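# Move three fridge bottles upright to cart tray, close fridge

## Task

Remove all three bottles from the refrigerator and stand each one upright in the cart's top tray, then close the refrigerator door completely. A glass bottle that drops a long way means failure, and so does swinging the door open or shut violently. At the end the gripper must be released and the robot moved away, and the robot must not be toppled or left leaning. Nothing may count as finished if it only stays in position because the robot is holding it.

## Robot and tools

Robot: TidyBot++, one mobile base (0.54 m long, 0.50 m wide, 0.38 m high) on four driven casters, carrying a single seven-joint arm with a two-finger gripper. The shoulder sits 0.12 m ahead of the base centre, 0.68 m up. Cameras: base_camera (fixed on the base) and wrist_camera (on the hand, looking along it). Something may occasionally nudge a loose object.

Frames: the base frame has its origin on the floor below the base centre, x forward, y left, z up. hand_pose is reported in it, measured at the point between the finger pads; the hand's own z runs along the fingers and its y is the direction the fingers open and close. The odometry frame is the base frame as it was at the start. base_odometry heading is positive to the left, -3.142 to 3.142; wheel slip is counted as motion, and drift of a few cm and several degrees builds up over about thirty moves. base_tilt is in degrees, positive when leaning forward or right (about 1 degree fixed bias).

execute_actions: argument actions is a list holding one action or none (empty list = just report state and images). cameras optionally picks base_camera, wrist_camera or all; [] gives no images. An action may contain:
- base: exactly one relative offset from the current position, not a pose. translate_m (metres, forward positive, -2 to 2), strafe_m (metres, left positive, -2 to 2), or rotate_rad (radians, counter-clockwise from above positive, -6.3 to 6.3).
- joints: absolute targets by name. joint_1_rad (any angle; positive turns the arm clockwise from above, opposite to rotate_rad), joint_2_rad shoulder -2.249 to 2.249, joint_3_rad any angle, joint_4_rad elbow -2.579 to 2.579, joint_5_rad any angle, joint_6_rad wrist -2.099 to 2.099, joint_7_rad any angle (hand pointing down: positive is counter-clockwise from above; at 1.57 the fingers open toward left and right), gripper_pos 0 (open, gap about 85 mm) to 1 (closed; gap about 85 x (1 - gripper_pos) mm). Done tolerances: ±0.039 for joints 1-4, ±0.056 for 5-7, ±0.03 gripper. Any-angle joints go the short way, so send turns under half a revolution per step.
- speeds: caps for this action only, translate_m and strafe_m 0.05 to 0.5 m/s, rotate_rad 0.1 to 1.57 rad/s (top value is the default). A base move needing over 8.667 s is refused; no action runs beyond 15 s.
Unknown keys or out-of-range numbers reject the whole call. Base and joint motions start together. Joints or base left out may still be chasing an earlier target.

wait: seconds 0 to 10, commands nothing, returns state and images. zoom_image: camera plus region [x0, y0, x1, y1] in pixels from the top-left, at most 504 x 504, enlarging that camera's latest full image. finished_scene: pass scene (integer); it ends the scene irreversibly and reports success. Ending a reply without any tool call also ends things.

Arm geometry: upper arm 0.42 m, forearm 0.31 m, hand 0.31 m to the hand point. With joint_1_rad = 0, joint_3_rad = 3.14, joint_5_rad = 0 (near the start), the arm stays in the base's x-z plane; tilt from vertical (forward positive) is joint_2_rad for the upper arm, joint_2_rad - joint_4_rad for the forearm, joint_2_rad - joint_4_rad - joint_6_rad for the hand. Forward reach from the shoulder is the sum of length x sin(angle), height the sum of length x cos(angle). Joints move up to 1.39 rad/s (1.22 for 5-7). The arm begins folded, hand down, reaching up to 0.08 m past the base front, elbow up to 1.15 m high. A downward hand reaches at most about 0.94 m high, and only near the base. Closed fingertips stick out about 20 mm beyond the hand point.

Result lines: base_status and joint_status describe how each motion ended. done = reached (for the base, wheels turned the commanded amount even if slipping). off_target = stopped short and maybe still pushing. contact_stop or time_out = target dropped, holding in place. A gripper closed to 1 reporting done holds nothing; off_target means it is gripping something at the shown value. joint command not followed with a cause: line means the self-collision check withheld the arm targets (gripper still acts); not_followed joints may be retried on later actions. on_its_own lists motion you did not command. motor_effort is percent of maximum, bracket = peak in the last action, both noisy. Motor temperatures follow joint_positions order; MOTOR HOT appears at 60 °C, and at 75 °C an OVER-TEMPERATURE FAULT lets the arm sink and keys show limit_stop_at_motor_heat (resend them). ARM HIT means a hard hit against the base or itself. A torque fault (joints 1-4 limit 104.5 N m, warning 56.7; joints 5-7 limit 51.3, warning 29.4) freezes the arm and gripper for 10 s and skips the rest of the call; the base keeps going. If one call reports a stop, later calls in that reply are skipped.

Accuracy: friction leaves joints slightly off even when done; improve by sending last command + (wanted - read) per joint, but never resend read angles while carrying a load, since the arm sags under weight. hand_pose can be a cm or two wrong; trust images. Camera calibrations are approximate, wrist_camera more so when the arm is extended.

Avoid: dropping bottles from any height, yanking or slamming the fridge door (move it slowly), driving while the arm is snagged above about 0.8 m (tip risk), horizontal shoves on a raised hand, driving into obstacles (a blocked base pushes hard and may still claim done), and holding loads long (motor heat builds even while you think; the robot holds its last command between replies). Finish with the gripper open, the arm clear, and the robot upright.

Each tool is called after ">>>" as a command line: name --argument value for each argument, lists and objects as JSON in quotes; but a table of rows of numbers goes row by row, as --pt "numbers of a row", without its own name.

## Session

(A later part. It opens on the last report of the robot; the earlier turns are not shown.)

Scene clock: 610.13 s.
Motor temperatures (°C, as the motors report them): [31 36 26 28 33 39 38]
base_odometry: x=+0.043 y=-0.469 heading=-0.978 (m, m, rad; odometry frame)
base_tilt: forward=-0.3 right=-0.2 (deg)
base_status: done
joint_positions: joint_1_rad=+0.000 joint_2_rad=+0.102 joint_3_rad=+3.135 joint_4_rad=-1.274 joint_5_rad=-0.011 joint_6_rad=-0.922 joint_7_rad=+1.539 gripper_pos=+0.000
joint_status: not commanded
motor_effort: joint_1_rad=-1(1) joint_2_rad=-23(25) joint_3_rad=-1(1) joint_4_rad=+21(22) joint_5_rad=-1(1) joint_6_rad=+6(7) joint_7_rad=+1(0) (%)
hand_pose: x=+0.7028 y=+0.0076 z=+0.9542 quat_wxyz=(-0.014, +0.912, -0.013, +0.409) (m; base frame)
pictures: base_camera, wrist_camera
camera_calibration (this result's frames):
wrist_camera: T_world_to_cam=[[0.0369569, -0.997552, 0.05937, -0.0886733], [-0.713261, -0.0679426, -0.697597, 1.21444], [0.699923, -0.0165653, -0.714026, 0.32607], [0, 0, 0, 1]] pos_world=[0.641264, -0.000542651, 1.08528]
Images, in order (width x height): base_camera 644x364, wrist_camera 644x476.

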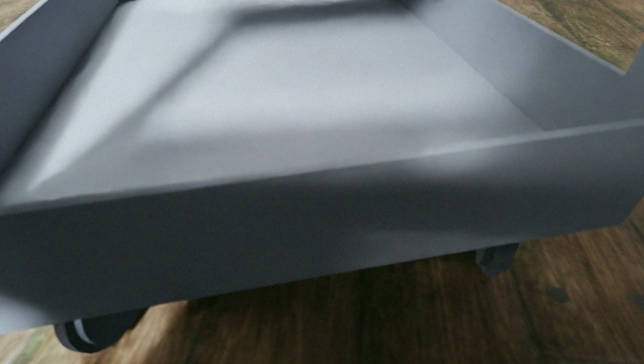

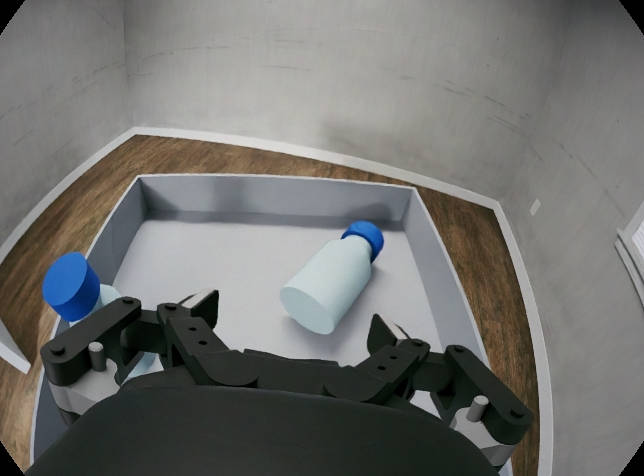

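>>> execute_actions --actions '[{"joints":{"joint_7_rad":0.95}}]' --cameras '[]'

>>> execute_actions --actions '[{"joints":{"joint_2_rad":0.33,"joint_4_rad":-1.21,"joint_6_rad":-0.82}}]' --cameras '["wrist_camera"]'

Scene clock: 627.17 s.
Motor temperatures (°C, as the motors report them): [31 36 26 28 33 39 38]
base_odometry: x=+0.043 y=-0.469 heading=-0.978 (m, m, rad; odometry frame)
base_tilt: forward=-0.3 right=-0.2 (deg)
base_status: not commanded
joint_positions: joint_1_rad=+0.000 joint_2_rad=+0.102 joint_3_rad=+3.135 joint_4_rad=-1.274 joint_5_rad=-0.011 joint_6_rad=-0.922 joint_7_rad=+0.974 gripper_pos=+0.000
joint_status: all done
motor_effort: joint_1_rad=+0(1) joint_2_rad=-23(22) joint_3_rad=-1(1) joint_4_rad=+21(21) joint_5_rad=-1(1) joint_6_rad=+7(6) joint_7_rad=+0(0) (%)
hand_pose: x=+0.7028 y=+0.0076 z=+0.9542 quat_wxyz=(-0.127, +0.873, -0.267, +0.389) (m; base frame)
pictures: none
No camera images: the call's "cameras" was empty. Leave "cameras" out to get every camera's image.

Scene clock: 628.77 s.
Motor temperatures (°C, as the motors report them): [31 36 26 28 33 39 38]
base_odometry: x=+0.043 y=-0.469 heading=-0.978 (m, m, rad; odometry frame)
base_tilt: forward=-0.3 right=-0.2 (deg)
base_status: not commanded
joint_positions: joint_1_rad=+0.000 joint_2_rad=+0.334 joint_3_rad=+3.135 joint_4_rad=-1.237 joint_5_rad=-0.011 joint_6_rad=-0.852 joint_7_rad=+0.974 gripper_pos=+0.000
joint_status: all done
motor_effort: joint_1_rad=-1(0) joint_2_rad=-29(35) joint_3_rad=-1(1) joint_4_rad=+21(23) joint_5_rad=-1(1) joint_6_rad=+6(6) joint_7_rad=+0(0) (%)
hand_pose: x=+0.7762 y=+0.0075 z=+0.8448 quat_wxyz=(-0.110, +0.895, -0.275, +0.334) (m; base frame)
pictures: wrist_camera
camera_calibration (this result's frames):
wrist_camera: T_world_to_cam=[[-0.367893, -0.879001, -0.303334, 0.534813], [-0.709881, 0.476194, -0.518949, 1.03286], [0.600603, 0.0244131, -0.799175, 0.345329], [0, 0, 0, 1]] pos_world=[0.722554, -0.0301702, 0.974205]
Images, in order (width x height): wrist_camera 644x476.

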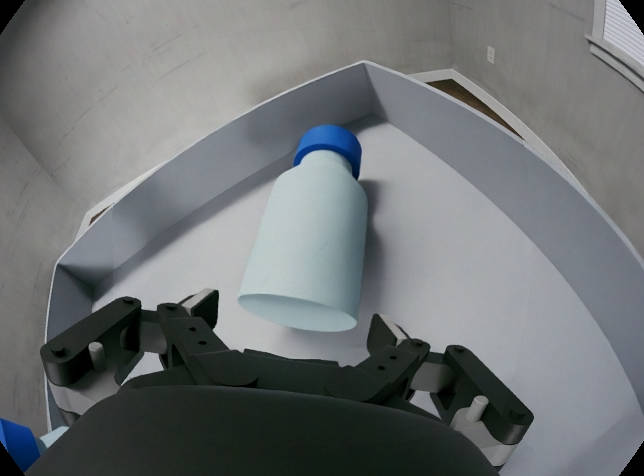

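>>> execute_actions --actions '[{"joints":{"joint_2_rad":0.42,"joint_4_rad":-1.1,"joint_6_rad":-0.82,"joint_1_rad":0.06}}]' --cameras '["wrist_camera"]'

Scene clock: 637.43 s.
Motor temperatures (°C, as the motors report them): [31 35 26 28 33 39 38]
base_odometry: x=+0.043 y=-0.469 heading=-0.978 (m, m, rad; odometry frame)
base_tilt: forward=-0.3 right=-0.1 (deg)
base_status: not commanded
joint_positions: joint_1_rad=+0.039 joint_2_rad=+0.412 joint_3_rad=+3.135 joint_4_rad=-1.122 joint_5_rad=-0.011 joint_6_rad=-0.846 joint_7_rad=+0.974 gripper_pos=+0.000
joint_status: all done
motor_effort: joint_1_rad=-1(1) joint_2_rad=-32(34) joint_3_rad=-1(2) joint_4_rad=+21(23) joint_5_rad=-1(1) joint_6_rad=+6(7) joint_7_rad=+0(1) (%)
hand_pose: x=+0.8161 y=-0.0195 z=+0.8539 quat_wxyz=(-0.110, +0.882, -0.290, +0.355) (m; base frame)
pictures: wrist_camera
camera_calibration (this result's frames):
wrist_camera: T_world_to_cam=[[-0.388427, -0.86422, -0.319763, 0.559515], [-0.667292, 0.503114, -0.54918, 1.0704], [0.635489, 0.0000589134, -0.77211, 0.277235], [0, 0, 0, 1]] pos_world=[0.755417, -0.0550031, 0.980807]
Images, in order (width x height): wrist_camera 644x476.

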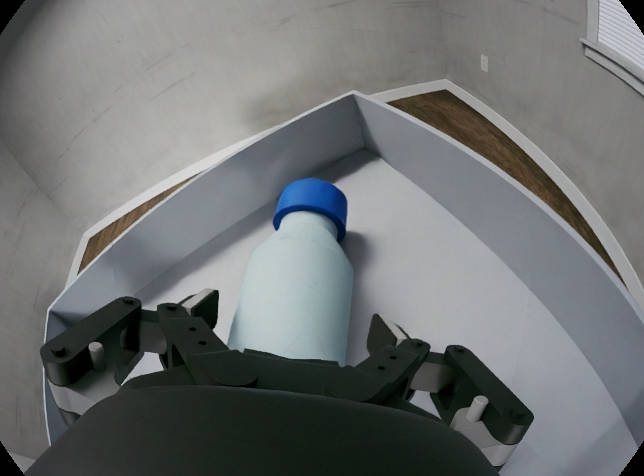

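Close.

>>> execute_actions --actions '[{"joints":{"gripper_pos":1}}]' --cameras '["wrist_camera"]'

Scene clock: 642.70 s.
Motor temperatures (°C, as the motors report them): [31 35 26 28 33 39 38]
base_odometry: x=+0.043 y=-0.469 heading=-0.978 (m, m, rad; odometry frame)
base_tilt: forward=-0.3 right=-0.1 (deg)
base_status: not commanded
joint_positions: joint_1_rad=+0.042 joint_2_rad=+0.392 joint_3_rad=+3.135 joint_4_rad=-1.101 joint_5_rad=-0.011 joint_6_rad=-0.830 joint_7_rad=+0.974 gripper_pos=+0.999
joint_status: all done
motor_effort: joint_1_rad=-1(2) joint_2_rad=-27(32) joint_3_rad=-1(3) joint_4_rad=+18(21) joint_5_rad=-1(1) joint_6_rad=+4(6) joint_7_rad=+0(1) (%)
hand_pose: x=+0.8201 y=-0.0220 z=+0.8821 quat_wxyz=(-0.116, +0.871, -0.288, +0.380) (m; base frame)
pictures: wrist_camera
camera_calibration (this result's frames):
wrist_camera: T_world_to_cam=[[-0.372981, -0.863572, -0.339306, 0.572526], [-0.633753, 0.504211, -0.586624, 1.09525], [0.677674, -0.00376312, -0.735353, 0.229337], [0, 0, 0, 1]] pos_world=[0.752241, -0.0569549, 1.0054]
Images, in order (width x height): wrist_camera 644x476.

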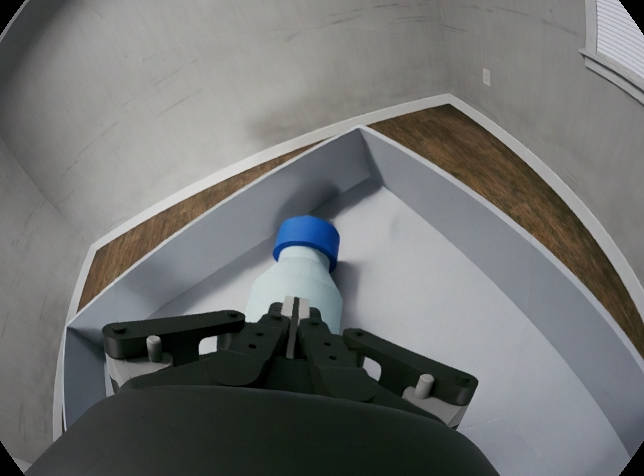

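>>> execute_actions --actions '[{"joints":{"gripper_pos":0}}]' --cameras '[]'

>>> execute_actions --actions '[{"joints":{"joint_2_rad":0.5,"joint_4_rad":-1.1,"joint_6_rad":-0.82}}]' --cameras '["wrist_camera"]'

Scene clock: 651.40 s.
Motor temperatures (°C, as the motors report them): [31 35 26 28 33 39 38]
base_odometry: x=+0.043 y=-0.469 heading=-0.978 (m, m, rad; odometry frame)
base_tilt: forward=-0.3 right=-0.1 (deg)
base_status: not commanded
joint_positions: joint_1_rad=+0.042 joint_2_rad=+0.414 joint_3_rad=+3.135 joint_4_rad=-1.101 joint_5_rad=-0.011 joint_6_rad=-0.830 joint_7_rad=+0.974 gripper_pos=+0.000
joint_status: all done
motor_effort: joint_1_rad=+0(2) joint_2_rad=-33(33) joint_3_rad=-1(2) joint_4_rad=+21(22) joint_5_rad=-1(1) joint_6_rad=+6(6) joint_7_rad=+0(1) (%)
hand_pose: x=+0.8242 y=-0.0222 z=+0.8668 quat_wxyz=(-0.113, +0.875, -0.289, +0.371) (m; base frame)
pictures: none
No camera images: the call's "cameras" was empty. Leave "cameras" out to get every camera's image.

Scene clock: 653.27 s.
Motor temperatures (°C, as the motors report them): [31 35 26 28 33 39 38]
base_odometry: x=+0.043 y=-0.469 heading=-0.978 (m, m, rad; odometry frame)
base_tilt: forward=-0.3 right=-0.2 (deg)
base_status: not commanded
joint_positions: joint_1_rad=+0.044 joint_2_rad=+0.478 joint_3_rad=+3.135 joint_4_rad=-1.093 joint_5_rad=-0.011 joint_6_rad=-0.823 joint_7_rad=+0.974 gripper_pos=+0.000
joint_status: all done
motor_effort: joint_1_rad=-1(3) joint_2_rad=-34(36) joint_3_rad=-1(3) joint_4_rad=+21(21) joint_5_rad=-2(4) joint_6_rad=+6(6) joint_7_rad=+0(1) (%)
hand_pose: x=+0.8379 y=-0.0239 z=+0.8271 quat_wxyz=(-0.107, +0.884, -0.293, +0.349) (m; base frame)
pictures: wrist_camera
camera_calibration (this result's frames):
wrist_camera: T_world_to_cam=[[-0.397635, -0.861888, -0.314699, 0.559191], [-0.672693, 0.507093, -0.538833, 1.06844], [0.623995, -0.00256321, -0.781424, 0.259927], [0, 0, 0, 1]] pos_world=[0.778895, -0.0591721, 0.954802]
Images, in order (width x height): wrist_camera 644x476.

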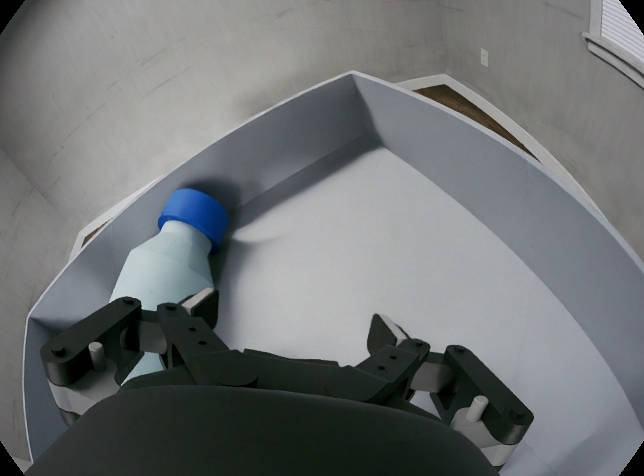

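>>> execute_actions --actions '[{"joints":{"joint_1_rad":0,"joint_2_rad":0.1,"joint_4_rad":-1.3,"joint_6_rad":-0.95,"joint_7_rad":1.57}}]' --cameras '["wrist_camera"]'

Scene clock: 663.80 s.
Motor temperatures (°C, as the motors report them): [31 35 26 28 33 39 38]
base_odometry: x=+0.043 y=-0.469 heading=-0.978 (m, m, rad; odometry frame)
base_tilt: forward=-0.3 right=-0.2 (deg)
base_status: not commanded
joint_positions: joint_1_rad=+0.026 joint_2_rad=+0.097 joint_3_rad=+3.135 joint_4_rad=-1.273 joint_5_rad=-0.011 joint_6_rad=-0.918 joint_7_rad=+1.529 gripper_pos=+0.000
joint_status: all done
motor_effort: joint_1_rad=+0(2) joint_2_rad=-22(39) joint_3_rad=-1(2) joint_4_rad=+21(22) joint_5_rad=-1(2) joint_6_rad=+6(7) joint_7_rad=+0(0) (%)
hand_pose: x=+0.7023 y=-0.0075 z=+0.9590 quat_wxyz=(-0.010, +0.910, -0.029, +0.414) (m; base frame)
pictures: wrist_camera
camera_calibration (this result's frames):
wrist_camera: T_world_to_cam=[[0.00391843, -0.998627, 0.0522452, -0.07395], [-0.707329, -0.0396992, -0.705769, 1.22029], [0.706874, -0.0341891, -0.706513, 0.317391], [0, 0, 0, 1]] pos_world=[0.639079, -0.0145528, 1.08934]
Images, in order (width x height): wrist_camera 644x476.

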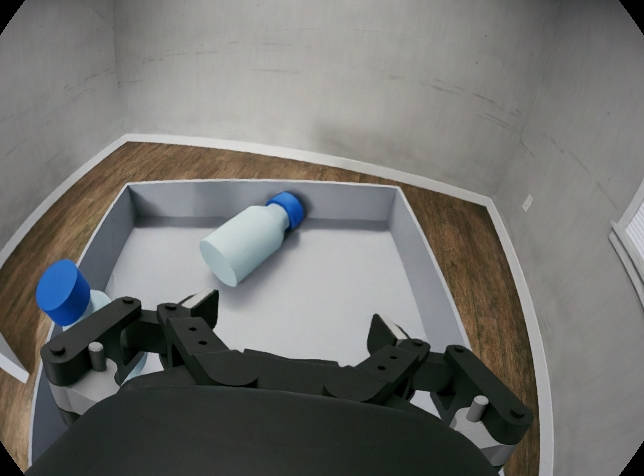

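>>> execute_actions --actions '[{"joints":{"joint_1_rad":-0.09,"joint_2_rad":0.45,"joint_4_rad":-1.0,"joint_6_rad":-0.92,"joint_7_rad":0.87}}]' --cameras '["wrist_camera"]'

Scene clock: 677.20 s.
Motor temperatures (°C, as the motors report them): [31 35 26 28 33 39 38]
base_odometry: x=+0.043 y=-0.469 heading=-0.978 (m, m, rad; odometry frame)
base_tilt: forward=-0.3 right=-0.1 (deg)
base_status: not commanded
joint_positions: joint_1_rad=-0.072 joint_2_rad=+0.447 joint_3_rad=+3.135 joint_4_rad=-1.022 joint_5_rad=-0.011 joint_6_rad=-0.918 joint_7_rad=+0.910 gripper_pos=+0.000
joint_status: all done
motor_effort: joint_1_rad=-1(2) joint_2_rad=-34(36) joint_3_rad=-1(1) joint_4_rad=+21(23) joint_5_rad=-2(2) joint_6_rad=+6(7) joint_7_rad=+0(0) (%)
hand_pose: x=+0.8244 y=+0.0588 z=+0.8662 quat_wxyz=(-0.139, +0.890, -0.269, +0.341) (m; base frame)
pictures: wrist_camera
camera_calibration (this result's frames):
wrist_camera: T_world_to_cam=[[-0.334867, -0.872846, -0.354971, 0.621267], [-0.704334, 0.482114, -0.521037, 1.05063], [0.625921, 0.0755404, -0.776219, 0.288474], [0, 0, 0, 1]] pos_world=[0.767471, 0.0139575, 0.991866]
Images, in order (width x height): wrist_camera 644x476.

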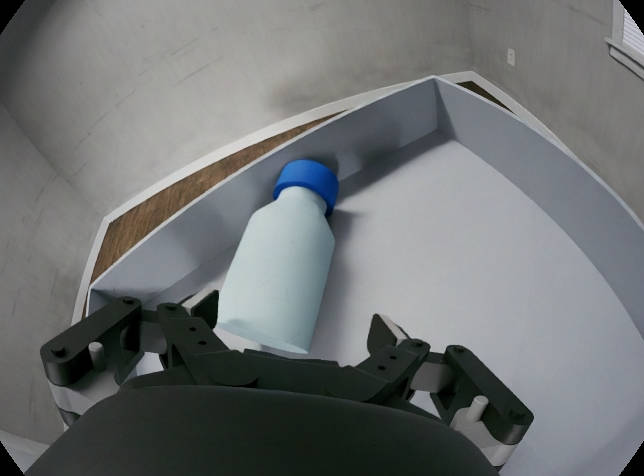

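>>> execute_actions --actions '[{"joints":{"joint_1_rad":-0.14,"joint_2_rad":0.56,"joint_4_rad":-0.9,"joint_6_rad":-0.92,"joint_7_rad":0.8}}]' --cameras '["wrist_camera"]'

Scene clock: 684.20 s.
Motor temperatures (°C, as the motors report them): [31 35 26 28 33 39 38]
base_odometry: x=+0.043 y=-0.469 heading=-0.978 (m, m, rad; odometry frame)
base_tilt: forward=-0.3 right=-0.2 (deg)
base_status: not commanded
joint_positions: joint_1_rad=-0.119 joint_2_rad=+0.563 joint_3_rad=+3.135 joint_4_rad=-0.924 joint_5_rad=-0.011 joint_6_rad=-0.918 joint_7_rad=+0.843 gripper_pos=+0.000
joint_status: all done
motor_effort: joint_1_rad=+0(1) joint_2_rad=-37(40) joint_3_rad=-1(2) joint_4_rad=+21(22) joint_5_rad=-1(2) joint_6_rad=+6(7) joint_7_rad=+0(0) (%)
hand_pose: x=+0.8596 y=+0.0963 z=+0.8336 quat_wxyz=(-0.155, +0.890, -0.279, +0.325) (m; base frame)
pictures: wrist_camera
camera_calibration (this result's frames):
wrist_camera: T_world_to_cam=[[-0.345571, -0.855716, -0.385138, 0.686868], [-0.714442, 0.506015, -0.483241, 1.01528], [0.608403, 0.108164, -0.786223, 0.25852], [0, 0, 0, 1]] pos_world=[0.805437, 0.0460529, 0.95842]
Images, in order (width x height): wrist_camera 644x476.

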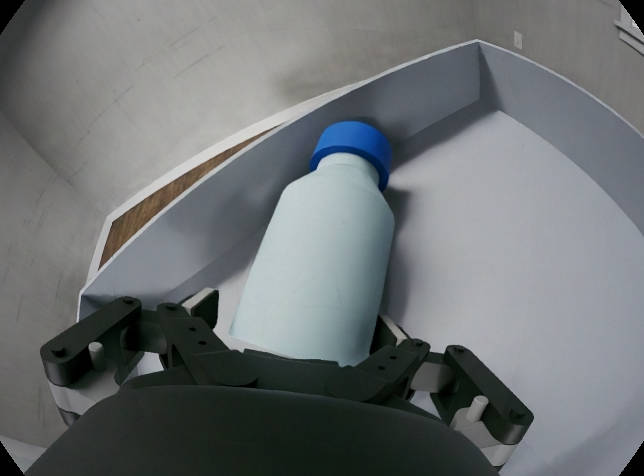

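Straddling the base end. Close.

>>> execute_actions --actions '[{"joints":{"gripper_pos":1}}]' --cameras '["wrist_camera"]'

Scene clock: 698.97 s.
Motor temperatures (°C, as the motors report them): [31 35 26 28 33 39 38]
base_odometry: x=+0.043 y=-0.469 heading=-0.978 (m, m, rad; odometry frame)
base_tilt: forward=-0.3 right=-0.2 (deg)
base_status: not commanded
joint_positions: joint_1_rad=-0.119 joint_2_rad=+0.560 joint_3_rad=+3.135 joint_4_rad=-0.924 joint_5_rad=-0.011 joint_6_rad=-0.919 joint_7_rad=+0.838 gripper_pos=+0.208
joint_status: gripper_pos off_target (ended at +0.208, target +1.000)
motor_effort: joint_1_rad=-2(2) joint_2_rad=-35(40) joint_3_rad=-2(2) joint_4_rad=+22(25) joint_5_rad=-1(0) joint_6_rad=+8(11) joint_7_rad=+1(2) (%)
hand_pose: x=+0.8589 y=+0.0962 z=+0.8352 quat_wxyz=(-0.156, +0.889, -0.281, +0.325) (m; base frame)
pictures: wrist_camera
camera_calibration (this result's frames):
wrist_camera: T_world_to_cam=[[-0.348347, -0.853258, -0.388079, 0.69175], [-0.712445, 0.510055, -0.48194, 1.01237], [0.609161, 0.108602, -0.785575, 0.258954], [0, 0, 0, 1]] pos_world=[0.804482, 0.0457532, 0.959784]
Images, in order (width x height): wrist_camera 644x476.

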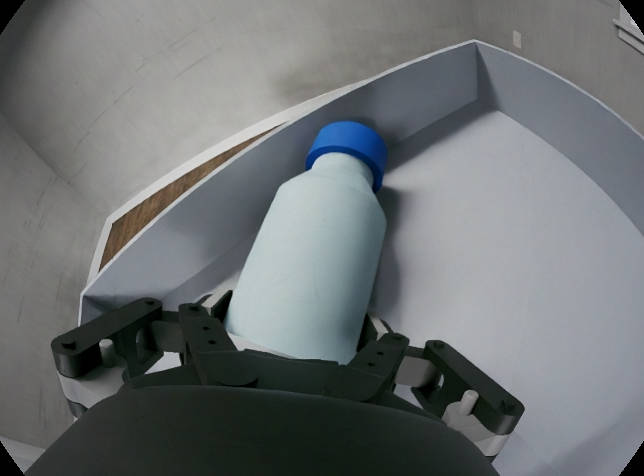

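>>> execute_actions --actions '[{"joints":{"joint_2_rad":0.4}}]' --cameras '[]'

>>> execute_actions --actions '[{"joints":{"joint_1_rad":0.0,"joint_2_rad":-0.28,"joint_4_rad":-1.866,"joint_6_rad":-0.745,"joint_7_rad":1.57}}]' --cameras '[]'

>>> execute_actions --actions '[{"joints":{"joint_2_rad":-0.19}}]' --cameras '["wrist_camera"]'

Scene clock: 715.87 s.
Motor temperatures (°C, as the motors report them): [31 35 26 28 33 39 38]
base_odometry: x=+0.043 y=-0.469 heading=-0.978 (m, m, rad; odometry frame)
base_tilt: forward=-0.3 right=-0.2 (deg)
base_status: not commanded
joint_positions: joint_1_rad=-0.119 joint_2_rad=+0.423 joint_3_rad=+3.135 joint_4_rad=-0.924 joint_5_rad=-0.011 joint_6_rad=-0.920 joint_7_rad=+0.838 gripper_pos=+0.209
joint_status: all done
motor_effort: joint_1_rad=-1(2) joint_2_rad=-37(45) joint_3_rad=-1(2) joint_4_rad=+25(27) joint_5_rad=-2(1) joint_6_rad=+9(11) joint_7_rad=+0(1) (%)
hand_pose: x=+0.8309 y=+0.0929 z=+0.9360 quat_wxyz=(-0.182, +0.864, -0.273, +0.383) (m; base frame)
pictures: none
No camera images: the call's "cameras" was empty. Leave "cameras" out to get every camera's image.

Scene clock: 718.33 s.
Motor temperatures (°C, as the motors report them): [31 35 26 28 33 39 38]
base_odometry: x=+0.043 y=-0.469 heading=-0.978 (m, m, rad; odometry frame)
base_tilt: forward=-0.3 right=-0.2 (deg)
base_status: not commanded
joint_positions: joint_1_rad=-0.027 joint_2_rad=-0.258 joint_3_rad=+3.135 joint_4_rad=-1.864 joint_5_rad=-0.011 joint_6_rad=-0.794 joint_7_rad=+1.527 gripper_pos=+0.229
joint_status: all done
motor_effort: joint_1_rad=-1(0) joint_2_rad=-14(38) joint_3_rad=+0(0) joint_4_rad=+25(27) joint_5_rad=-2(1) joint_6_rad=+9(9) joint_7_rad=+0(1) (%)
hand_pose: x=+0.5355 y=+0.0177 z=+0.8479 quat_wxyz=(-0.018, +0.932, -0.007, +0.362) (m; base frame)
pictures: none
No camera images: the call's "cameras" was empty. Leave "cameras" out to get every camera's image.

Scene clock: 719.23 s.
Motor temperatures (°C, as the motors report them): [31 35 26 28 33 39 38]
base_odometry: x=+0.043 y=-0.469 heading=-0.978 (m, m, rad; odometry frame)
base_tilt: forward=-0.3 right=-0.2 (deg)
base_status: not commanded
joint_positions: joint_1_rad=-0.026 joint_2_rad=-0.208 joint_3_rad=+3.135 joint_4_rad=-1.860 joint_5_rad=-0.011 joint_6_rad=-0.780 joint_7_rad=+1.527 gripper_pos=+0.230
joint_status: all done
motor_effort: joint_1_rad=+1(1) joint_2_rad=-9(13) joint_3_rad=+0(1) joint_4_rad=+20(25) joint_5_rad=+0(0) joint_6_rad=+6(8) joint_7_rad=+0(1) (%)
hand_pose: x=+0.5478 y=+0.0179 z=+0.8318 quat_wxyz=(-0.018, +0.938, -0.008, +0.347) (m; base frame)
pictures: wrist_camera
camera_calibration (this result's frames):
wrist_camera: T_world_to_cam=[[0.0600102, -0.997004, 0.0487983, -0.0692339], [-0.798829, -0.0772812, -0.596574, 0.98217], [0.598558, -0.00318095, -0.801073, 0.475027], [0, 0, 0, 1]] pos_world=[0.50441, 0.00838782, 0.969847]
Images, in order (width x height): wrist_camera 644x476.

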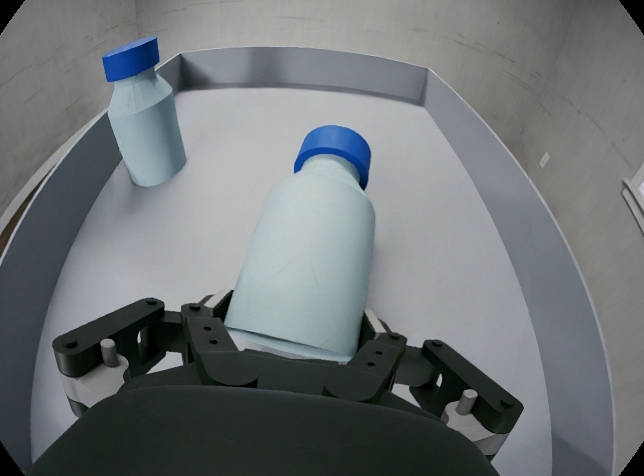

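>>> execute_actions --actions '[{"joints":{"gripper_pos":0}}]' --cameras '[]'

>>> execute_actions --actions '[{"joints":{"joint_2_rad":0.2,"joint_4_rad":-0.8,"joint_6_rad":-2.0}}]' --cameras '["wrist_camera"]'

Scene clock: 730.03 s.
Motor temperatures (°C, as the motors report them): [31 35 26 28 33 39 38]
base_odometry: x=+0.043 y=-0.469 heading=-0.978 (m, m, rad; odometry frame)
base_tilt: forward=-0.3 right=-0.2 (deg)
base_status: not commanded
joint_positions: joint_1_rad=-0.025 joint_2_rad=-0.197 joint_3_rad=+3.135 joint_4_rad=-1.861 joint_5_rad=-0.011 joint_6_rad=-0.778 joint_7_rad=+1.527 gripper_pos=+0.000
joint_status: all done
motor_effort: joint_1_rad=-1(0) joint_2_rad=-12(13) joint_3_rad=-1(0) joint_4_rad=+21(23) joint_5_rad=-1(0) joint_6_rad=+6(7) joint_7_rad=+0(0) (%)
hand_pose: x=+0.5498 y=+0.0174 z=+0.8273 quat_wxyz=(-0.017, +0.939, -0.008, +0.343) (m; base frame)
pictures: none
No camera images: the call's "cameras" was empty. Leave "cameras" out to get every camera's image.

Scene clock: 732.40 s.
Motor temperatures (°C, as the motors report them): [31 35 26 28 33 39 38]
base_odometry: x=+0.043 y=-0.469 heading=-0.978 (m, m, rad; odometry frame)
base_tilt: forward=-0.3 right=-0.1 (deg)
base_status: not commanded
joint_positions: joint_1_rad=-0.025 joint_2_rad=+0.189 joint_3_rad=+3.135 joint_4_rad=-0.826 joint_5_rad=-0.011 joint_6_rad=-1.970 joint_7_rad=+1.527 gripper_pos=+0.000
joint_status: all done
motor_effort: joint_1_rad=-1(0) joint_2_rad=-21(21) joint_3_rad=-1(0) joint_4_rad=+16(23) joint_5_rad=-1(1) joint_6_rad=+2(5) joint_7_rad=+0(0) (%)
hand_pose: x=+0.5131 y=+0.0166 z=+0.9537 quat_wxyz=(-0.009, +0.997, -0.004, +0.078) (m; base frame)
pictures: wrist_camera
camera_calibration (this result's frames):
wrist_camera: T_world_to_cam=[[0.0922262, -0.995443, 0.0242379, -0.0675946], [-0.991704, -0.0940143, -0.0876633, 0.641048], [0.0895426, -0.015952, -0.995855, 1.04059], [0, 0, 0, 1]] pos_world=[0.548787, 0.00958052, 1.09411]
Images, in order (width x height): wrist_camera 644x476.

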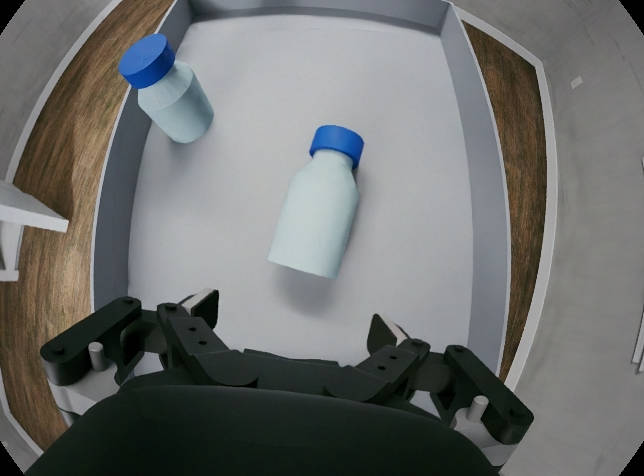

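>>> execute_actions --actions '[{"joints":{"joint_2_rad":0.445,"joint_4_rad":-0.861,"joint_6_rad":-1.86,"joint_7_rad":1.4}}]' --cameras '["wrist_camera"]'

Scene clock: 742.80 s.
Motor temperatures (°C, as the motors report them): [31 34 26 28 33 39 38]
base_odometry: x=+0.043 y=-0.469 heading=-0.978 (m, m, rad; odometry frame)
base_tilt: forward=-0.3 right=-0.2 (deg)
base_status: not commanded
joint_positions: joint_1_rad=-0.024 joint_2_rad=+0.448 joint_3_rad=+3.135 joint_4_rad=-0.843 joint_5_rad=-0.011 joint_6_rad=-1.888 joint_7_rad=+1.443 gripper_pos=+0.000
joint_status: all done
motor_effort: joint_1_rad=-1(2) joint_2_rad=-29(34) joint_3_rad=-1(2) joint_4_rad=+17(18) joint_5_rad=-2(3) joint_6_rad=-1(1) joint_7_rad=+0(0) (%)
hand_pose: x=+0.5912 y=+0.0185 z=+0.8367 quat_wxyz=(-0.005, +0.999, -0.047, -0.020) (m; base frame)
pictures: wrist_camera
camera_calibration (this result's frames):
wrist_camera: T_world_to_cam=[[0.0102897, -0.99986, 0.0132305, -0.0122751], [-0.994105, -0.00880059, 0.108062, 0.544495], [-0.107931, -0.0142645, -0.994056, 1.03235], [0, 0, 0, 1]] pos_world=[0.652834, 0.00724442, 0.967534]
Images, in order (width x height): wrist_camera 644x476.

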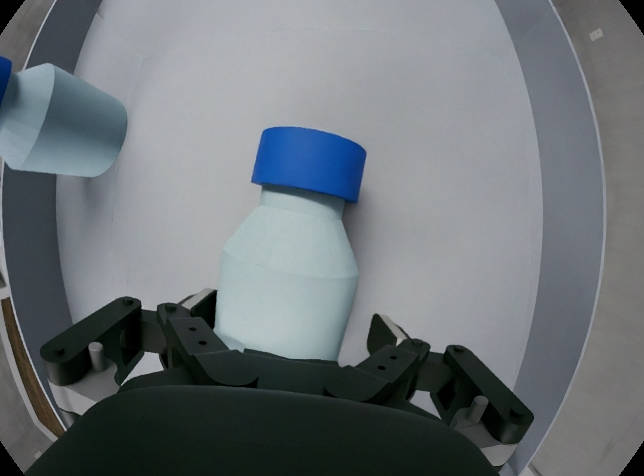

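>>> execute_actions --actions '[{"joints":{"gripper_pos":1}}]' --cameras '[]'

Scene clock: 747.73 s.
Motor temperatures (°C, as the motors report them): [31 34 26 28 33 39 38]
base_odometry: x=+0.043 y=-0.469 heading=-0.978 (m, m, rad; odometry frame)
base_tilt: forward=-0.3 right=-0.2 (deg)
base_status: not commanded
joint_positions: joint_1_rad=-0.024 joint_2_rad=+0.444 joint_3_rad=+3.135 joint_4_rad=-0.845 joint_5_rad=-0.011 joint_6_rad=-1.887 joint_7_rad=+1.442 gripper_pos=+0.246
joint_status: gripper_pos off_target (ended at +0.246, target +1.000)
motor_effort: joint_1_rad=-1(1) joint_2_rad=-31(32) joint_3_rad=-1(1) joint_4_rad=+17(18) joint_5_rad=-2(2) joint_6_rad=-1(1) joint_7_rad=+0(1) (%)
hand_pose: x=+0.5906 y=+0.0184 z=+0.8382 quat_wxyz=(-0.005, +0.999, -0.047, -0.018) (m; base frame)
pictures: none
No camera images: the call's "cameras" was empty. Leave "cameras" out to get every camera's image.

>>> execute_actions --actions '[{"joints":{"joint_2_rad":0.0,"joint_4_rad":-0.9,"joint_7_rad":1.57}}]' --cameras '[]'

>>> execute_actions --actions '[{"base":{"translate_m":-0.18},"joints":{"joint_2_rad":0.55,"joint_4_rad":-1.1,"joint_6_rad":0.15}}]' --cameras '["wrist_camera"]'

Scene clock: 761.40 s.
Motor temperatures (°C, as the motors report them): [31 34 26 28 33 39 38]
base_odometry: x=+0.043 y=-0.469 heading=-0.978 (m, m, rad; odometry frame)
base_tilt: forward=-0.3 right=-0.2 (deg)
base_status: not commanded
joint_positions: joint_1_rad=-0.024 joint_2_rad=+0.009 joint_3_rad=+3.135 joint_4_rad=-0.887 joint_5_rad=-0.011 joint_6_rad=-1.887 joint_7_rad=+1.526 gripper_pos=+0.246
joint_status: all done
motor_effort: joint_1_rad=+0(0) joint_2_rad=-16(36) joint_3_rad=-1(1) joint_4_rad=+18(21) joint_5_rad=-1(1) joint_6_rad=+4(5) joint_7_rad=+1(1) (%)
hand_pose: x=+0.4771 y=+0.0157 z=+1.0075 quat_wxyz=(-0.012, +0.984, -0.004, +0.178) (m; base frame)
pictures: none
No camera images: the call's "cameras" was empty. Leave "cameras" out to get every camera's image.

Scene clock: 763.97 s.
Motor temperatures (°C, as the motors report them): [31 34 26 28 33 39 38]
base_odometry: x=-0.057 y=-0.320 heading=-0.977 (m, m, rad; odometry frame)
base_tilt: forward=-0.3 right=-0.2 (deg)
base_status: done
joint_positions: joint_1_rad=-0.022 joint_2_rad=+0.583 joint_3_rad=+3.135 joint_4_rad=-1.102 joint_5_rad=-0.011 joint_6_rad=+0.100 joint_7_rad=+1.526 gripper_pos=+0.246
joint_status: all done
motor_effort: joint_1_rad=-1(3) joint_2_rad=-44(48) joint_3_rad=-1(3) joint_4_rad=+27(29) joint_5_rad=-1(2) joint_6_rad=+12(12) joint_7_rad=+1(0) (%)
hand_pose: x=+0.9739 y=+0.0231 z=+0.9925 quat_wxyz=(-0.030, +0.712, -0.012, +0.701) (m; base frame)
pictures: wrist_camera
camera_calibration (this result's frames):
wrist_camera: T_world_to_cam=[[0.000654159, -0.998993, 0.0448615, -0.035772], [-0.0833664, -0.0447598, -0.995513, 1.11733], [0.996519, -0.00308872, -0.0833117, -0.751227], [0, 0, 0, 1]] pos_world=[0.841783, 0.0119553, 1.05134]
Images, in order (width x height): wrist_camera 644x476.

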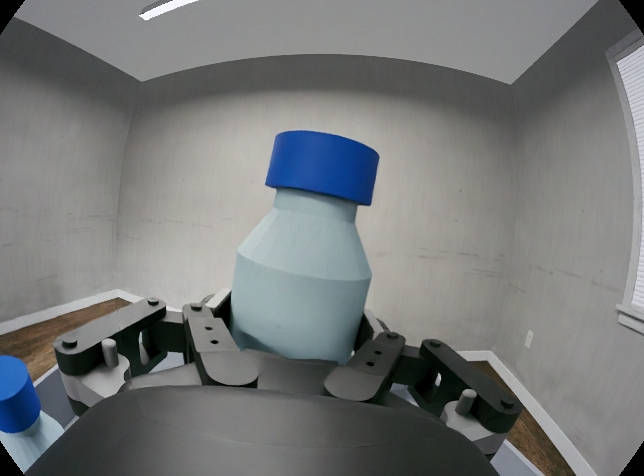

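>>> execute_actions --actions '[{"base":{"translate_m":-0.05},"joints":{"joint_2_rad":0.73,"joint_4_rad":-1.2,"joint_6_rad":0.4}}]' --cameras '["wrist_camera"]'

Scene clock: 771.20 s.
Motor temperatures (°C, as the motors report them): [31 35 26 28 33 39 38]
base_odometry: x=-0.085 y=-0.278 heading=-0.976 (m, m, rad; odometry frame)
base_tilt: forward=-0.3 right=-0.2 (deg)
base_status: done
joint_positions: joint_1_rad=-0.021 joint_2_rad=+0.755 joint_3_rad=+3.135 joint_4_rad=-1.199 joint_5_rad=-0.011 joint_6_rad=+0.348 joint_7_rad=+1.526 gripper_pos=+0.246
joint_status: all done
motor_effort: joint_1_rad=-1(3) joint_2_rad=-48(52) joint_3_rad=-1(3) joint_4_rad=+26(28) joint_5_rad=-2(1) joint_6_rad=+12(18) joint_7_rad=+0(0) (%)
hand_pose: x=+1.0097 y=+0.0225 z=+0.8604 quat_wxyz=(-0.028, +0.719, -0.013, +0.694) (m; base frame)
pictures: wrist_camera
camera_calibration (this result's frames):
wrist_camera: T_world_to_cam=[[-0.00217929, -0.998969, 0.0453401, -0.0279591], [-0.103041, -0.0448745, -0.993664, 1.00702], [0.994675, -0.00683735, -0.102837, -0.77911], [0, 0, 0, 1]] pos_world=[0.878665, 0.0119325, 0.921792]
Images, in order (width x height): wrist_camera 644x476.

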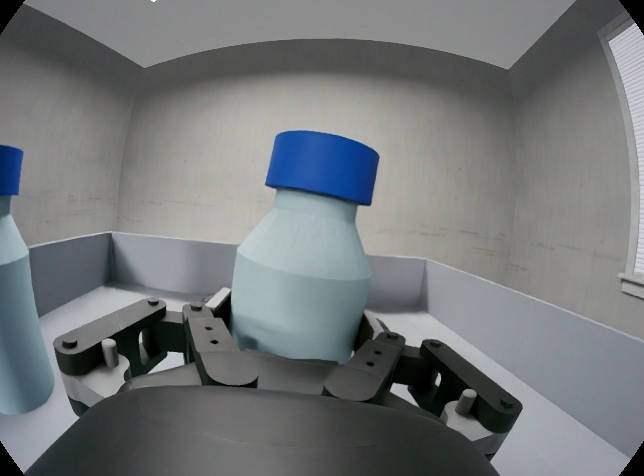

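Cap level matches bottle 2's, so it's down. Release and back off.

>>> execute_actions --actions '[{"joints":{"gripper_pos":0}}]' --cameras '[]'

>>> execute_actions --actions '[{"base":{"translate_m":-0.2},"speeds":{"translate_m":0.2}}]' --cameras '[]'

>>> execute_actions --actions '[{"joints":{"joint_2_rad":0.55,"joint_4_rad":-0.9,"joint_6_rad":-0.5}}]' --cameras '["wrist_camera"]'

Scene clock: 785.70 s.
Motor temperatures (°C, as the motors report them): [31 35 26 28 33 39 38]
base_odometry: x=-0.085 y=-0.278 heading=-0.976 (m, m, rad; odometry frame)
base_tilt: forward=-0.3 right=-0.1 (deg)
base_status: not commanded
joint_positions: joint_1_rad=-0.020 joint_2_rad=+0.730 joint_3_rad=+3.135 joint_4_rad=-1.199 joint_5_rad=-0.011 joint_6_rad=+0.369 joint_7_rad=+1.527 gripper_pos=+0.000
joint_status: all done
motor_effort: joint_1_rad=-1(4) joint_2_rad=-42(48) joint_3_rad=-2(1) joint_4_rad=+22(26) joint_5_rad=-2(2) joint_6_rad=+9(12) joint_7_rad=+1(1) (%)
hand_pose: x=+1.0051 y=+0.0212 z=+0.8885 quat_wxyz=(-0.028, +0.703, -0.013, +0.710) (m; base frame)
pictures: none
No camera images: the call's "cameras" was empty. Leave "cameras" out to get every camera's image.

Scene clock: 787.47 s.
Motor temperatures (°C, as the motors report them): [31 35 26 28 33 39 38]
base_odometry: x=-0.198 y=-0.112 heading=-0.976 (m, m, rad; odometry frame)
base_tilt: forward=-0.3 right=-0.1 (deg)
base_status: done
joint_positions: joint_1_rad=-0.020 joint_2_rad=+0.706 joint_3_rad=+3.135 joint_4_rad=-1.182 joint_5_rad=-0.011 joint_6_rad=+0.373 joint_7_rad=+1.527 gripper_pos=+0.000
joint_status: not commanded
motor_effort: joint_1_rad=-1(6) joint_2_rad=-39(52) joint_3_rad=-2(4) joint_4_rad=+20(22) joint_5_rad=-1(3) joint_6_rad=+8(10) joint_7_rad=+1(0) (%)
hand_pose: x=+1.0012 y=+0.0206 z=+0.9212 quat_wxyz=(-0.029, +0.687, -0.013, +0.726) (m; base frame)
pictures: none
No camera images: the call's "cameras" was empty. Leave "cameras" out to get every camera's image.

Scene clock: 789.27 s.
Motor temperatures (°C, as the motors report them): [31 35 26 28 33 39 38]
base_odometry: x=-0.198 y=-0.112 heading=-0.976 (m, m, rad; odometry frame)
base_tilt: forward=-0.3 right=-0.2 (deg)
base_status: not commanded
joint_positions: joint_1_rad=-0.020 joint_2_rad=+0.547 joint_3_rad=+3.135 joint_4_rad=-0.917 joint_5_rad=-0.011 joint_6_rad=-0.470 joint_7_rad=+1.527 gripper_pos=+0.000
joint_status: all done
motor_effort: joint_1_rad=+0(1) joint_2_rad=-37(45) joint_3_rad=-1(2) joint_4_rad=+22(24) joint_5_rad=-1(1) joint_6_rad=+8(9) joint_7_rad=+0(1) (%)
hand_pose: x=+0.9410 y=+0.0225 z=+0.9643 quat_wxyz=(-0.026, +0.823, -0.012, +0.567) (m; base frame)
pictures: wrist_camera
camera_calibration (this result's frames):
wrist_camera: T_world_to_cam=[[0.0230504, -0.998459, 0.0504886, -0.0615114], [-0.417655, -0.0555012, -0.906909, 1.31582], [0.908313, -0.000182178, -0.41829, -0.314792], [0, 0, 0, 1]] pos_world=[0.836905, 0.0115555, 1.06476]
Images, in order (width x height): wrist_camera 644x476.

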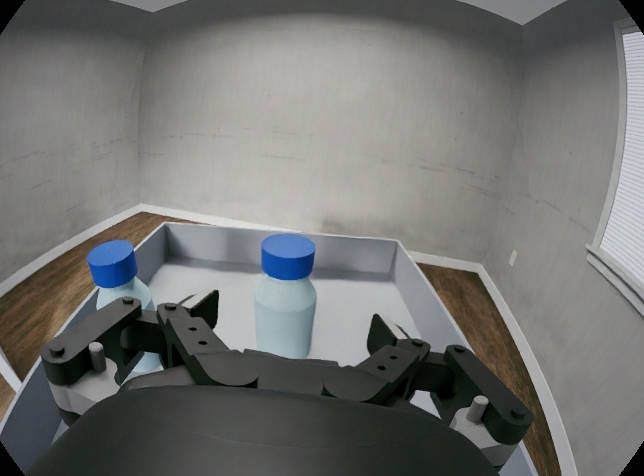

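>>> execute_actions --actions '[{"base":{"rotate_rad":1.226},"joints":{"joint_2_rad":0.0,"joint_4_rad":-1.9,"joint_6_rad":0.3}}]' --cameras '[]'

>>> execute_actions --actions '[{"base":{"strafe_m":0.085},"joints":{"joint_2_rad":1.2,"joint_4_rad":-1.3,"joint_6_rad":0.96}}]' --cameras '[]'

>>> execute_actions --actions '[{"base":{"translate_m":1.05}}]' --cameras '["wrist_camera"]'

Scene clock: 811.33 s.
Motor temperatures (°C, as the motors report them): [31 36 26 28 33 39 38]
base_odometry: x=-0.198 y=-0.112 heading=+0.250 (m, m, rad; odometry frame)
base_tilt: forward=-0.3 right=-0.2 (deg)
base_status: done
joint_positions: joint_1_rad=-0.018 joint_2_rad=+0.007 joint_3_rad=+3.127 joint_4_rad=-1.875 joint_5_rad=-0.011 joint_6_rad=+0.268 joint_7_rad=+1.527 gripper_pos=+0.000
joint_status: all done
motor_effort: joint_1_rad=+0(7) joint_2_rad=-20(39) joint_3_rad=-1(4) joint_4_rad=+22(23) joint_5_rad=-1(1) joint_6_rad=+8(9) joint_7_rad=+0(0) (%)
hand_pose: x=+0.7316 y=+0.0204 z=+0.9929 quat_wxyz=(-0.029, +0.722, -0.009, +0.691) (m; base frame)
pictures: none
No camera images: the call's "cameras" was empty. Leave "cameras" out to get every camera's image.

Scene clock: 813.80 s.
Motor temperatures (°C, as the motors report them): [31 36 26 28 33 39 38]
base_odometry: x=-0.219 y=-0.030 heading=+0.251 (m, m, rad; odometry frame)
base_tilt: forward=-0.3 right=-0.2 (deg)
base_status: done
joint_positions: joint_1_rad=-0.016 joint_2_rad=+1.199 joint_3_rad=+3.129 joint_4_rad=-1.329 joint_5_rad=-0.011 joint_6_rad=+0.927 joint_7_rad=+1.527 gripper_pos=+0.000
joint_status: all done
motor_effort: joint_1_rad=+0(3) joint_2_rad=-45(48) joint_3_rad=-2(2) joint_4_rad=+15(23) joint_5_rad=-1(2) joint_6_rad=+9(9) joint_7_rad=+1(0) (%)
hand_pose: x=+1.0030 y=+0.0180 z=+0.5687 quat_wxyz=(-0.026, +0.717, -0.018, +0.696) (m; base frame)
pictures: none
No camera images: the call's "cameras" was empty. Leave "cameras" out to get every camera's image.

Scene clock: 817.27 s.
Motor temperatures (°C, as the motors report them): [31 36 26 28 33 39 38]
base_odometry: x=+0.798 y=+0.232 heading=+0.252 (m, m, rad; odometry frame)
base_tilt: forward=-0.3 right=-0.2 (deg)
base_status: done
joint_positions: joint_1_rad=-0.016 joint_2_rad=+1.199 joint_3_rad=+3.129 joint_4_rad=-1.323 joint_5_rad=-0.011 joint_6_rad=+0.929 joint_7_rad=+1.527 gripper_pos=+0.000
joint_status: not commanded
motor_effort: joint_1_rad=-1(2) joint_2_rad=-46(47) joint_3_rad=-2(2) joint_4_rad=+15(17) joint_5_rad=-1(0) joint_6_rad=+9(9) joint_7_rad=+0(0) (%)
hand_pose: x=+1.0046 y=+0.0177 z=+0.5720 quat_wxyz=(-0.026, +0.715, -0.018, +0.699) (m; base frame)
pictures: wrist_camera
camera_calibration (this result's frames):
wrist_camera: T_world_to_cam=[[-0.0136179, -0.999009, 0.0423771, -0.00654536], [-0.0913444, -0.0409609, -0.994977, 0.708635], [0.995726, -0.0174204, -0.090696, -0.811559], [0, 0, 0, 1]] pos_world=[0.872732, 0.00834977, 0.631747]
Images, in order (width x height): wrist_camera 644x476.

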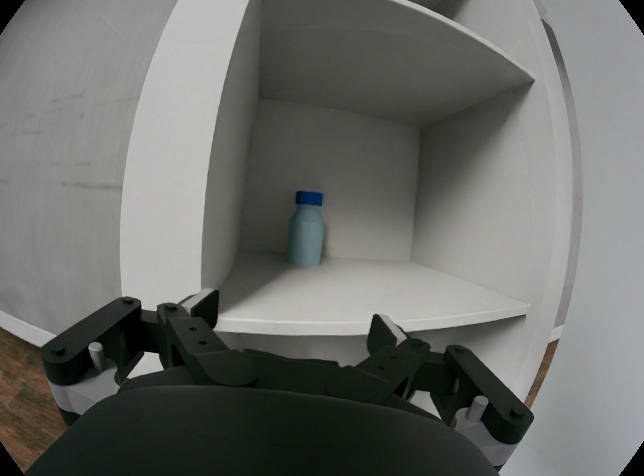

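>>> execute_actions --actions '[{"base":{"strafe_m":-0.05},"joints":{"joint_6_rad":0.99}}]' --cameras '[]'

>>> execute_actions --actions '[{"base":{"translate_m":0.35},"speeds":{"translate_m":0.15}}]' --cameras '["wrist_camera"]'

Scene clock: 829.27 s.
Motor temperatures (°C, as the motors report them): [31 36 26 28 33 39 38]
base_odometry: x=+0.811 y=+0.183 heading=+0.252 (m, m, rad; odometry frame)
base_tilt: forward=-0.3 right=-0.1 (deg)
base_status: done
joint_positions: joint_1_rad=+0.000 joint_2_rad=+1.199 joint_3_rad=+3.131 joint_4_rad=-1.323 joint_5_rad=-0.011 joint_6_rad=+0.961 joint_7_rad=+1.527 gripper_pos=+0.000
joint_status: all done
motor_effort: joint_1_rad=-1(4) joint_2_rad=-46(47) joint_3_rad=-2(4) joint_4_rad=+16(16) joint_5_rad=+0(1) joint_6_rad=+8(10) joint_7_rad=+0(0) (%)
hand_pose: x=+1.0048 y=+0.0028 z=+0.5821 quat_wxyz=(-0.020, +0.703, -0.023, +0.710) (m; base frame)
pictures: none
No camera images: the call's "cameras" was empty. Leave "cameras" out to get every camera's image.

Scene clock: 832.27 s.
Motor temperatures (°C, as the motors report them): [31 36 26 28 33 39 38]
base_odometry: x=+1.150 y=+0.270 heading=+0.252 (m, m, rad; odometry frame)
base_tilt: forward=-0.2 right=-0.1 (deg)
base_status: done
joint_positions: joint_1_rad=+0.000 joint_2_rad=+1.199 joint_3_rad=+3.131 joint_4_rad=-1.322 joint_5_rad=-0.011 joint_6_rad=+0.962 joint_7_rad=+1.527 gripper_pos=+0.000
joint_status: not commanded
motor_effort: joint_1_rad=-1(2) joint_2_rad=-45(49) joint_3_rad=-2(2) joint_4_rad=+16(17) joint_5_rad=-1(0) joint_6_rad=+9(9) joint_7_rad=+1(0) (%)
hand_pose: x=+1.0051 y=+0.0028 z=+0.5826 quat_wxyz=(-0.020, +0.703, -0.023, +0.711) (m; base frame)
pictures: wrist_camera
camera_calibration (this result's frames):
wrist_camera: T_world_to_cam=[[-0.0320852, -0.998571, 0.0427363, -0.00352998], [-0.0585631, -0.0408066, -0.997449, 0.687103], [0.997768, -0.0345061, -0.0571702, -0.832919], [0, 0, 0, 1]] pos_world=[0.871185, -0.00422737, 0.637883]
Images, in order (width x height): wrist_camera 644x476.

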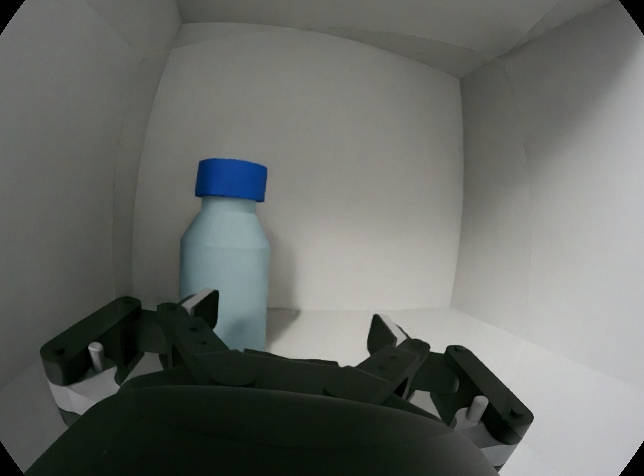

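Strafe left 0.05, then forward.

>>> execute_actions --actions '[{"base":{"strafe_m":0.05},"speeds":{"strafe_m":0.1}}]' --cameras '["wrist_camera"]'

Scene clock: 838.27 s.
Motor temperatures (°C, as the motors report them): [31 36 26 28 33 39 38]
base_odometry: x=+1.138 y=+0.319 heading=+0.251 (m, m, rad; odometry frame)
base_tilt: forward=-0.3 right=-0.2 (deg)
base_status: done
joint_positions: joint_1_rad=-0.001 joint_2_rad=+1.199 joint_3_rad=+3.131 joint_4_rad=-1.322 joint_5_rad=-0.011 joint_6_rad=+0.962 joint_7_rad=+1.527 gripper_pos=+0.000
joint_status: not commanded
motor_effort: joint_1_rad=+0(5) joint_2_rad=-46(47) joint_3_rad=-2(3) joint_4_rad=+16(16) joint_5_rad=-1(1) joint_6_rad=+8(9) joint_7_rad=+0(0) (%)
hand_pose: x=+1.0051 y=+0.0037 z=+0.5826 quat_wxyz=(-0.020, +0.703, -0.023, +0.711) (m; base frame)
pictures: wrist_camera
camera_calibration (this result's frames):
wrist_camera: T_world_to_cam=[[-0.0309761, -0.998605, 0.0427508, -0.00367182], [-0.0585177, -0.0408861, -0.997449, 0.687097], [0.997806, -0.0333988, -0.0571696, -0.832924], [0, 0, 0, 1]] pos_world=[0.871189, -0.00339262, 0.637883]
Images, in order (width x height): wrist_camera 644x476.

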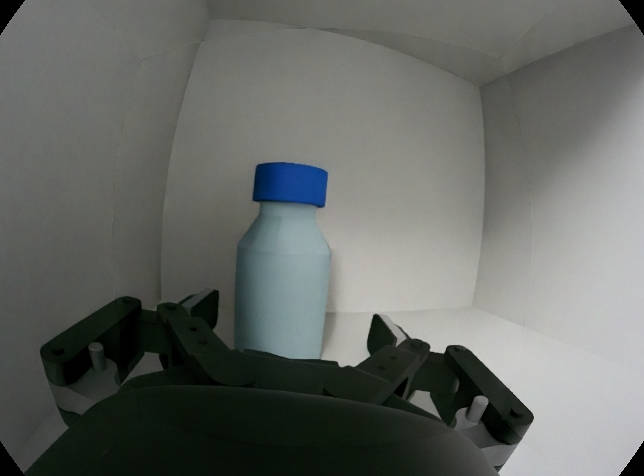

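>>> execute_actions --actions '[{"base":{"translate_m":0.1},"speeds":{"translate_m":0.1}}]' --cameras '[]'

>>> execute_actions --actions '[{"joints":{"gripper_pos":1}}]' --cameras '[]'

Scene clock: 854.23 s.
Motor temperatures (°C, as the motors report them): [31 37 26 28 33 39 38]
base_odometry: x=+1.235 y=+0.344 heading=+0.252 (m, m, rad; odometry frame)
base_tilt: forward=-0.3 right=-0.2 (deg)
base_status: done
joint_positions: joint_1_rad=-0.001 joint_2_rad=+1.199 joint_3_rad=+3.131 joint_4_rad=-1.322 joint_5_rad=-0.011 joint_6_rad=+0.962 joint_7_rad=+1.527 gripper_pos=+0.000
joint_status: not commanded
motor_effort: joint_1_rad=-1(3) joint_2_rad=-46(49) joint_3_rad=-2(3) joint_4_rad=+16(18) joint_5_rad=-1(0) joint_6_rad=+9(9) joint_7_rad=+1(0) (%)
hand_pose: x=+1.0051 y=+0.0037 z=+0.5827 quat_wxyz=(-0.020, +0.703, -0.023, +0.711) (m; base frame)
pictures: none
No camera images: the call's "cameras" was empty. Leave "cameras" out to get every camera's image.

Scene clock: 855.33 s.
Motor temperatures (°C, as the motors report them): [31 37 26 28 33 39 38]
base_odometry: x=+1.235 y=+0.344 heading=+0.252 (m, m, rad; odometry frame)
base_tilt: forward=-0.3 right=-0.2 (deg)
base_status: not commanded
joint_positions: joint_1_rad=-0.002 joint_2_rad=+1.199 joint_3_rad=+3.131 joint_4_rad=-1.322 joint_5_rad=-0.011 joint_6_rad=+0.963 joint_7_rad=+1.528 gripper_pos=+0.223
joint_status: gripper_pos off_target (ended at +0.223, target +1.000)
motor_effort: joint_1_rad=+1(4) joint_2_rad=-46(46) joint_3_rad=-1(2) joint_4_rad=+16(17) joint_5_rad=-1(4) joint_6_rad=+8(9) joint_7_rad=+0(0) (%)
hand_pose: x=+1.0051 y=+0.0049 z=+0.5830 quat_wxyz=(-0.020, +0.702, -0.022, +0.711) (m; base frame)
pictures: none
No camera images: the call's "cameras" was empty. Leave "cameras" out to get every camera's image.


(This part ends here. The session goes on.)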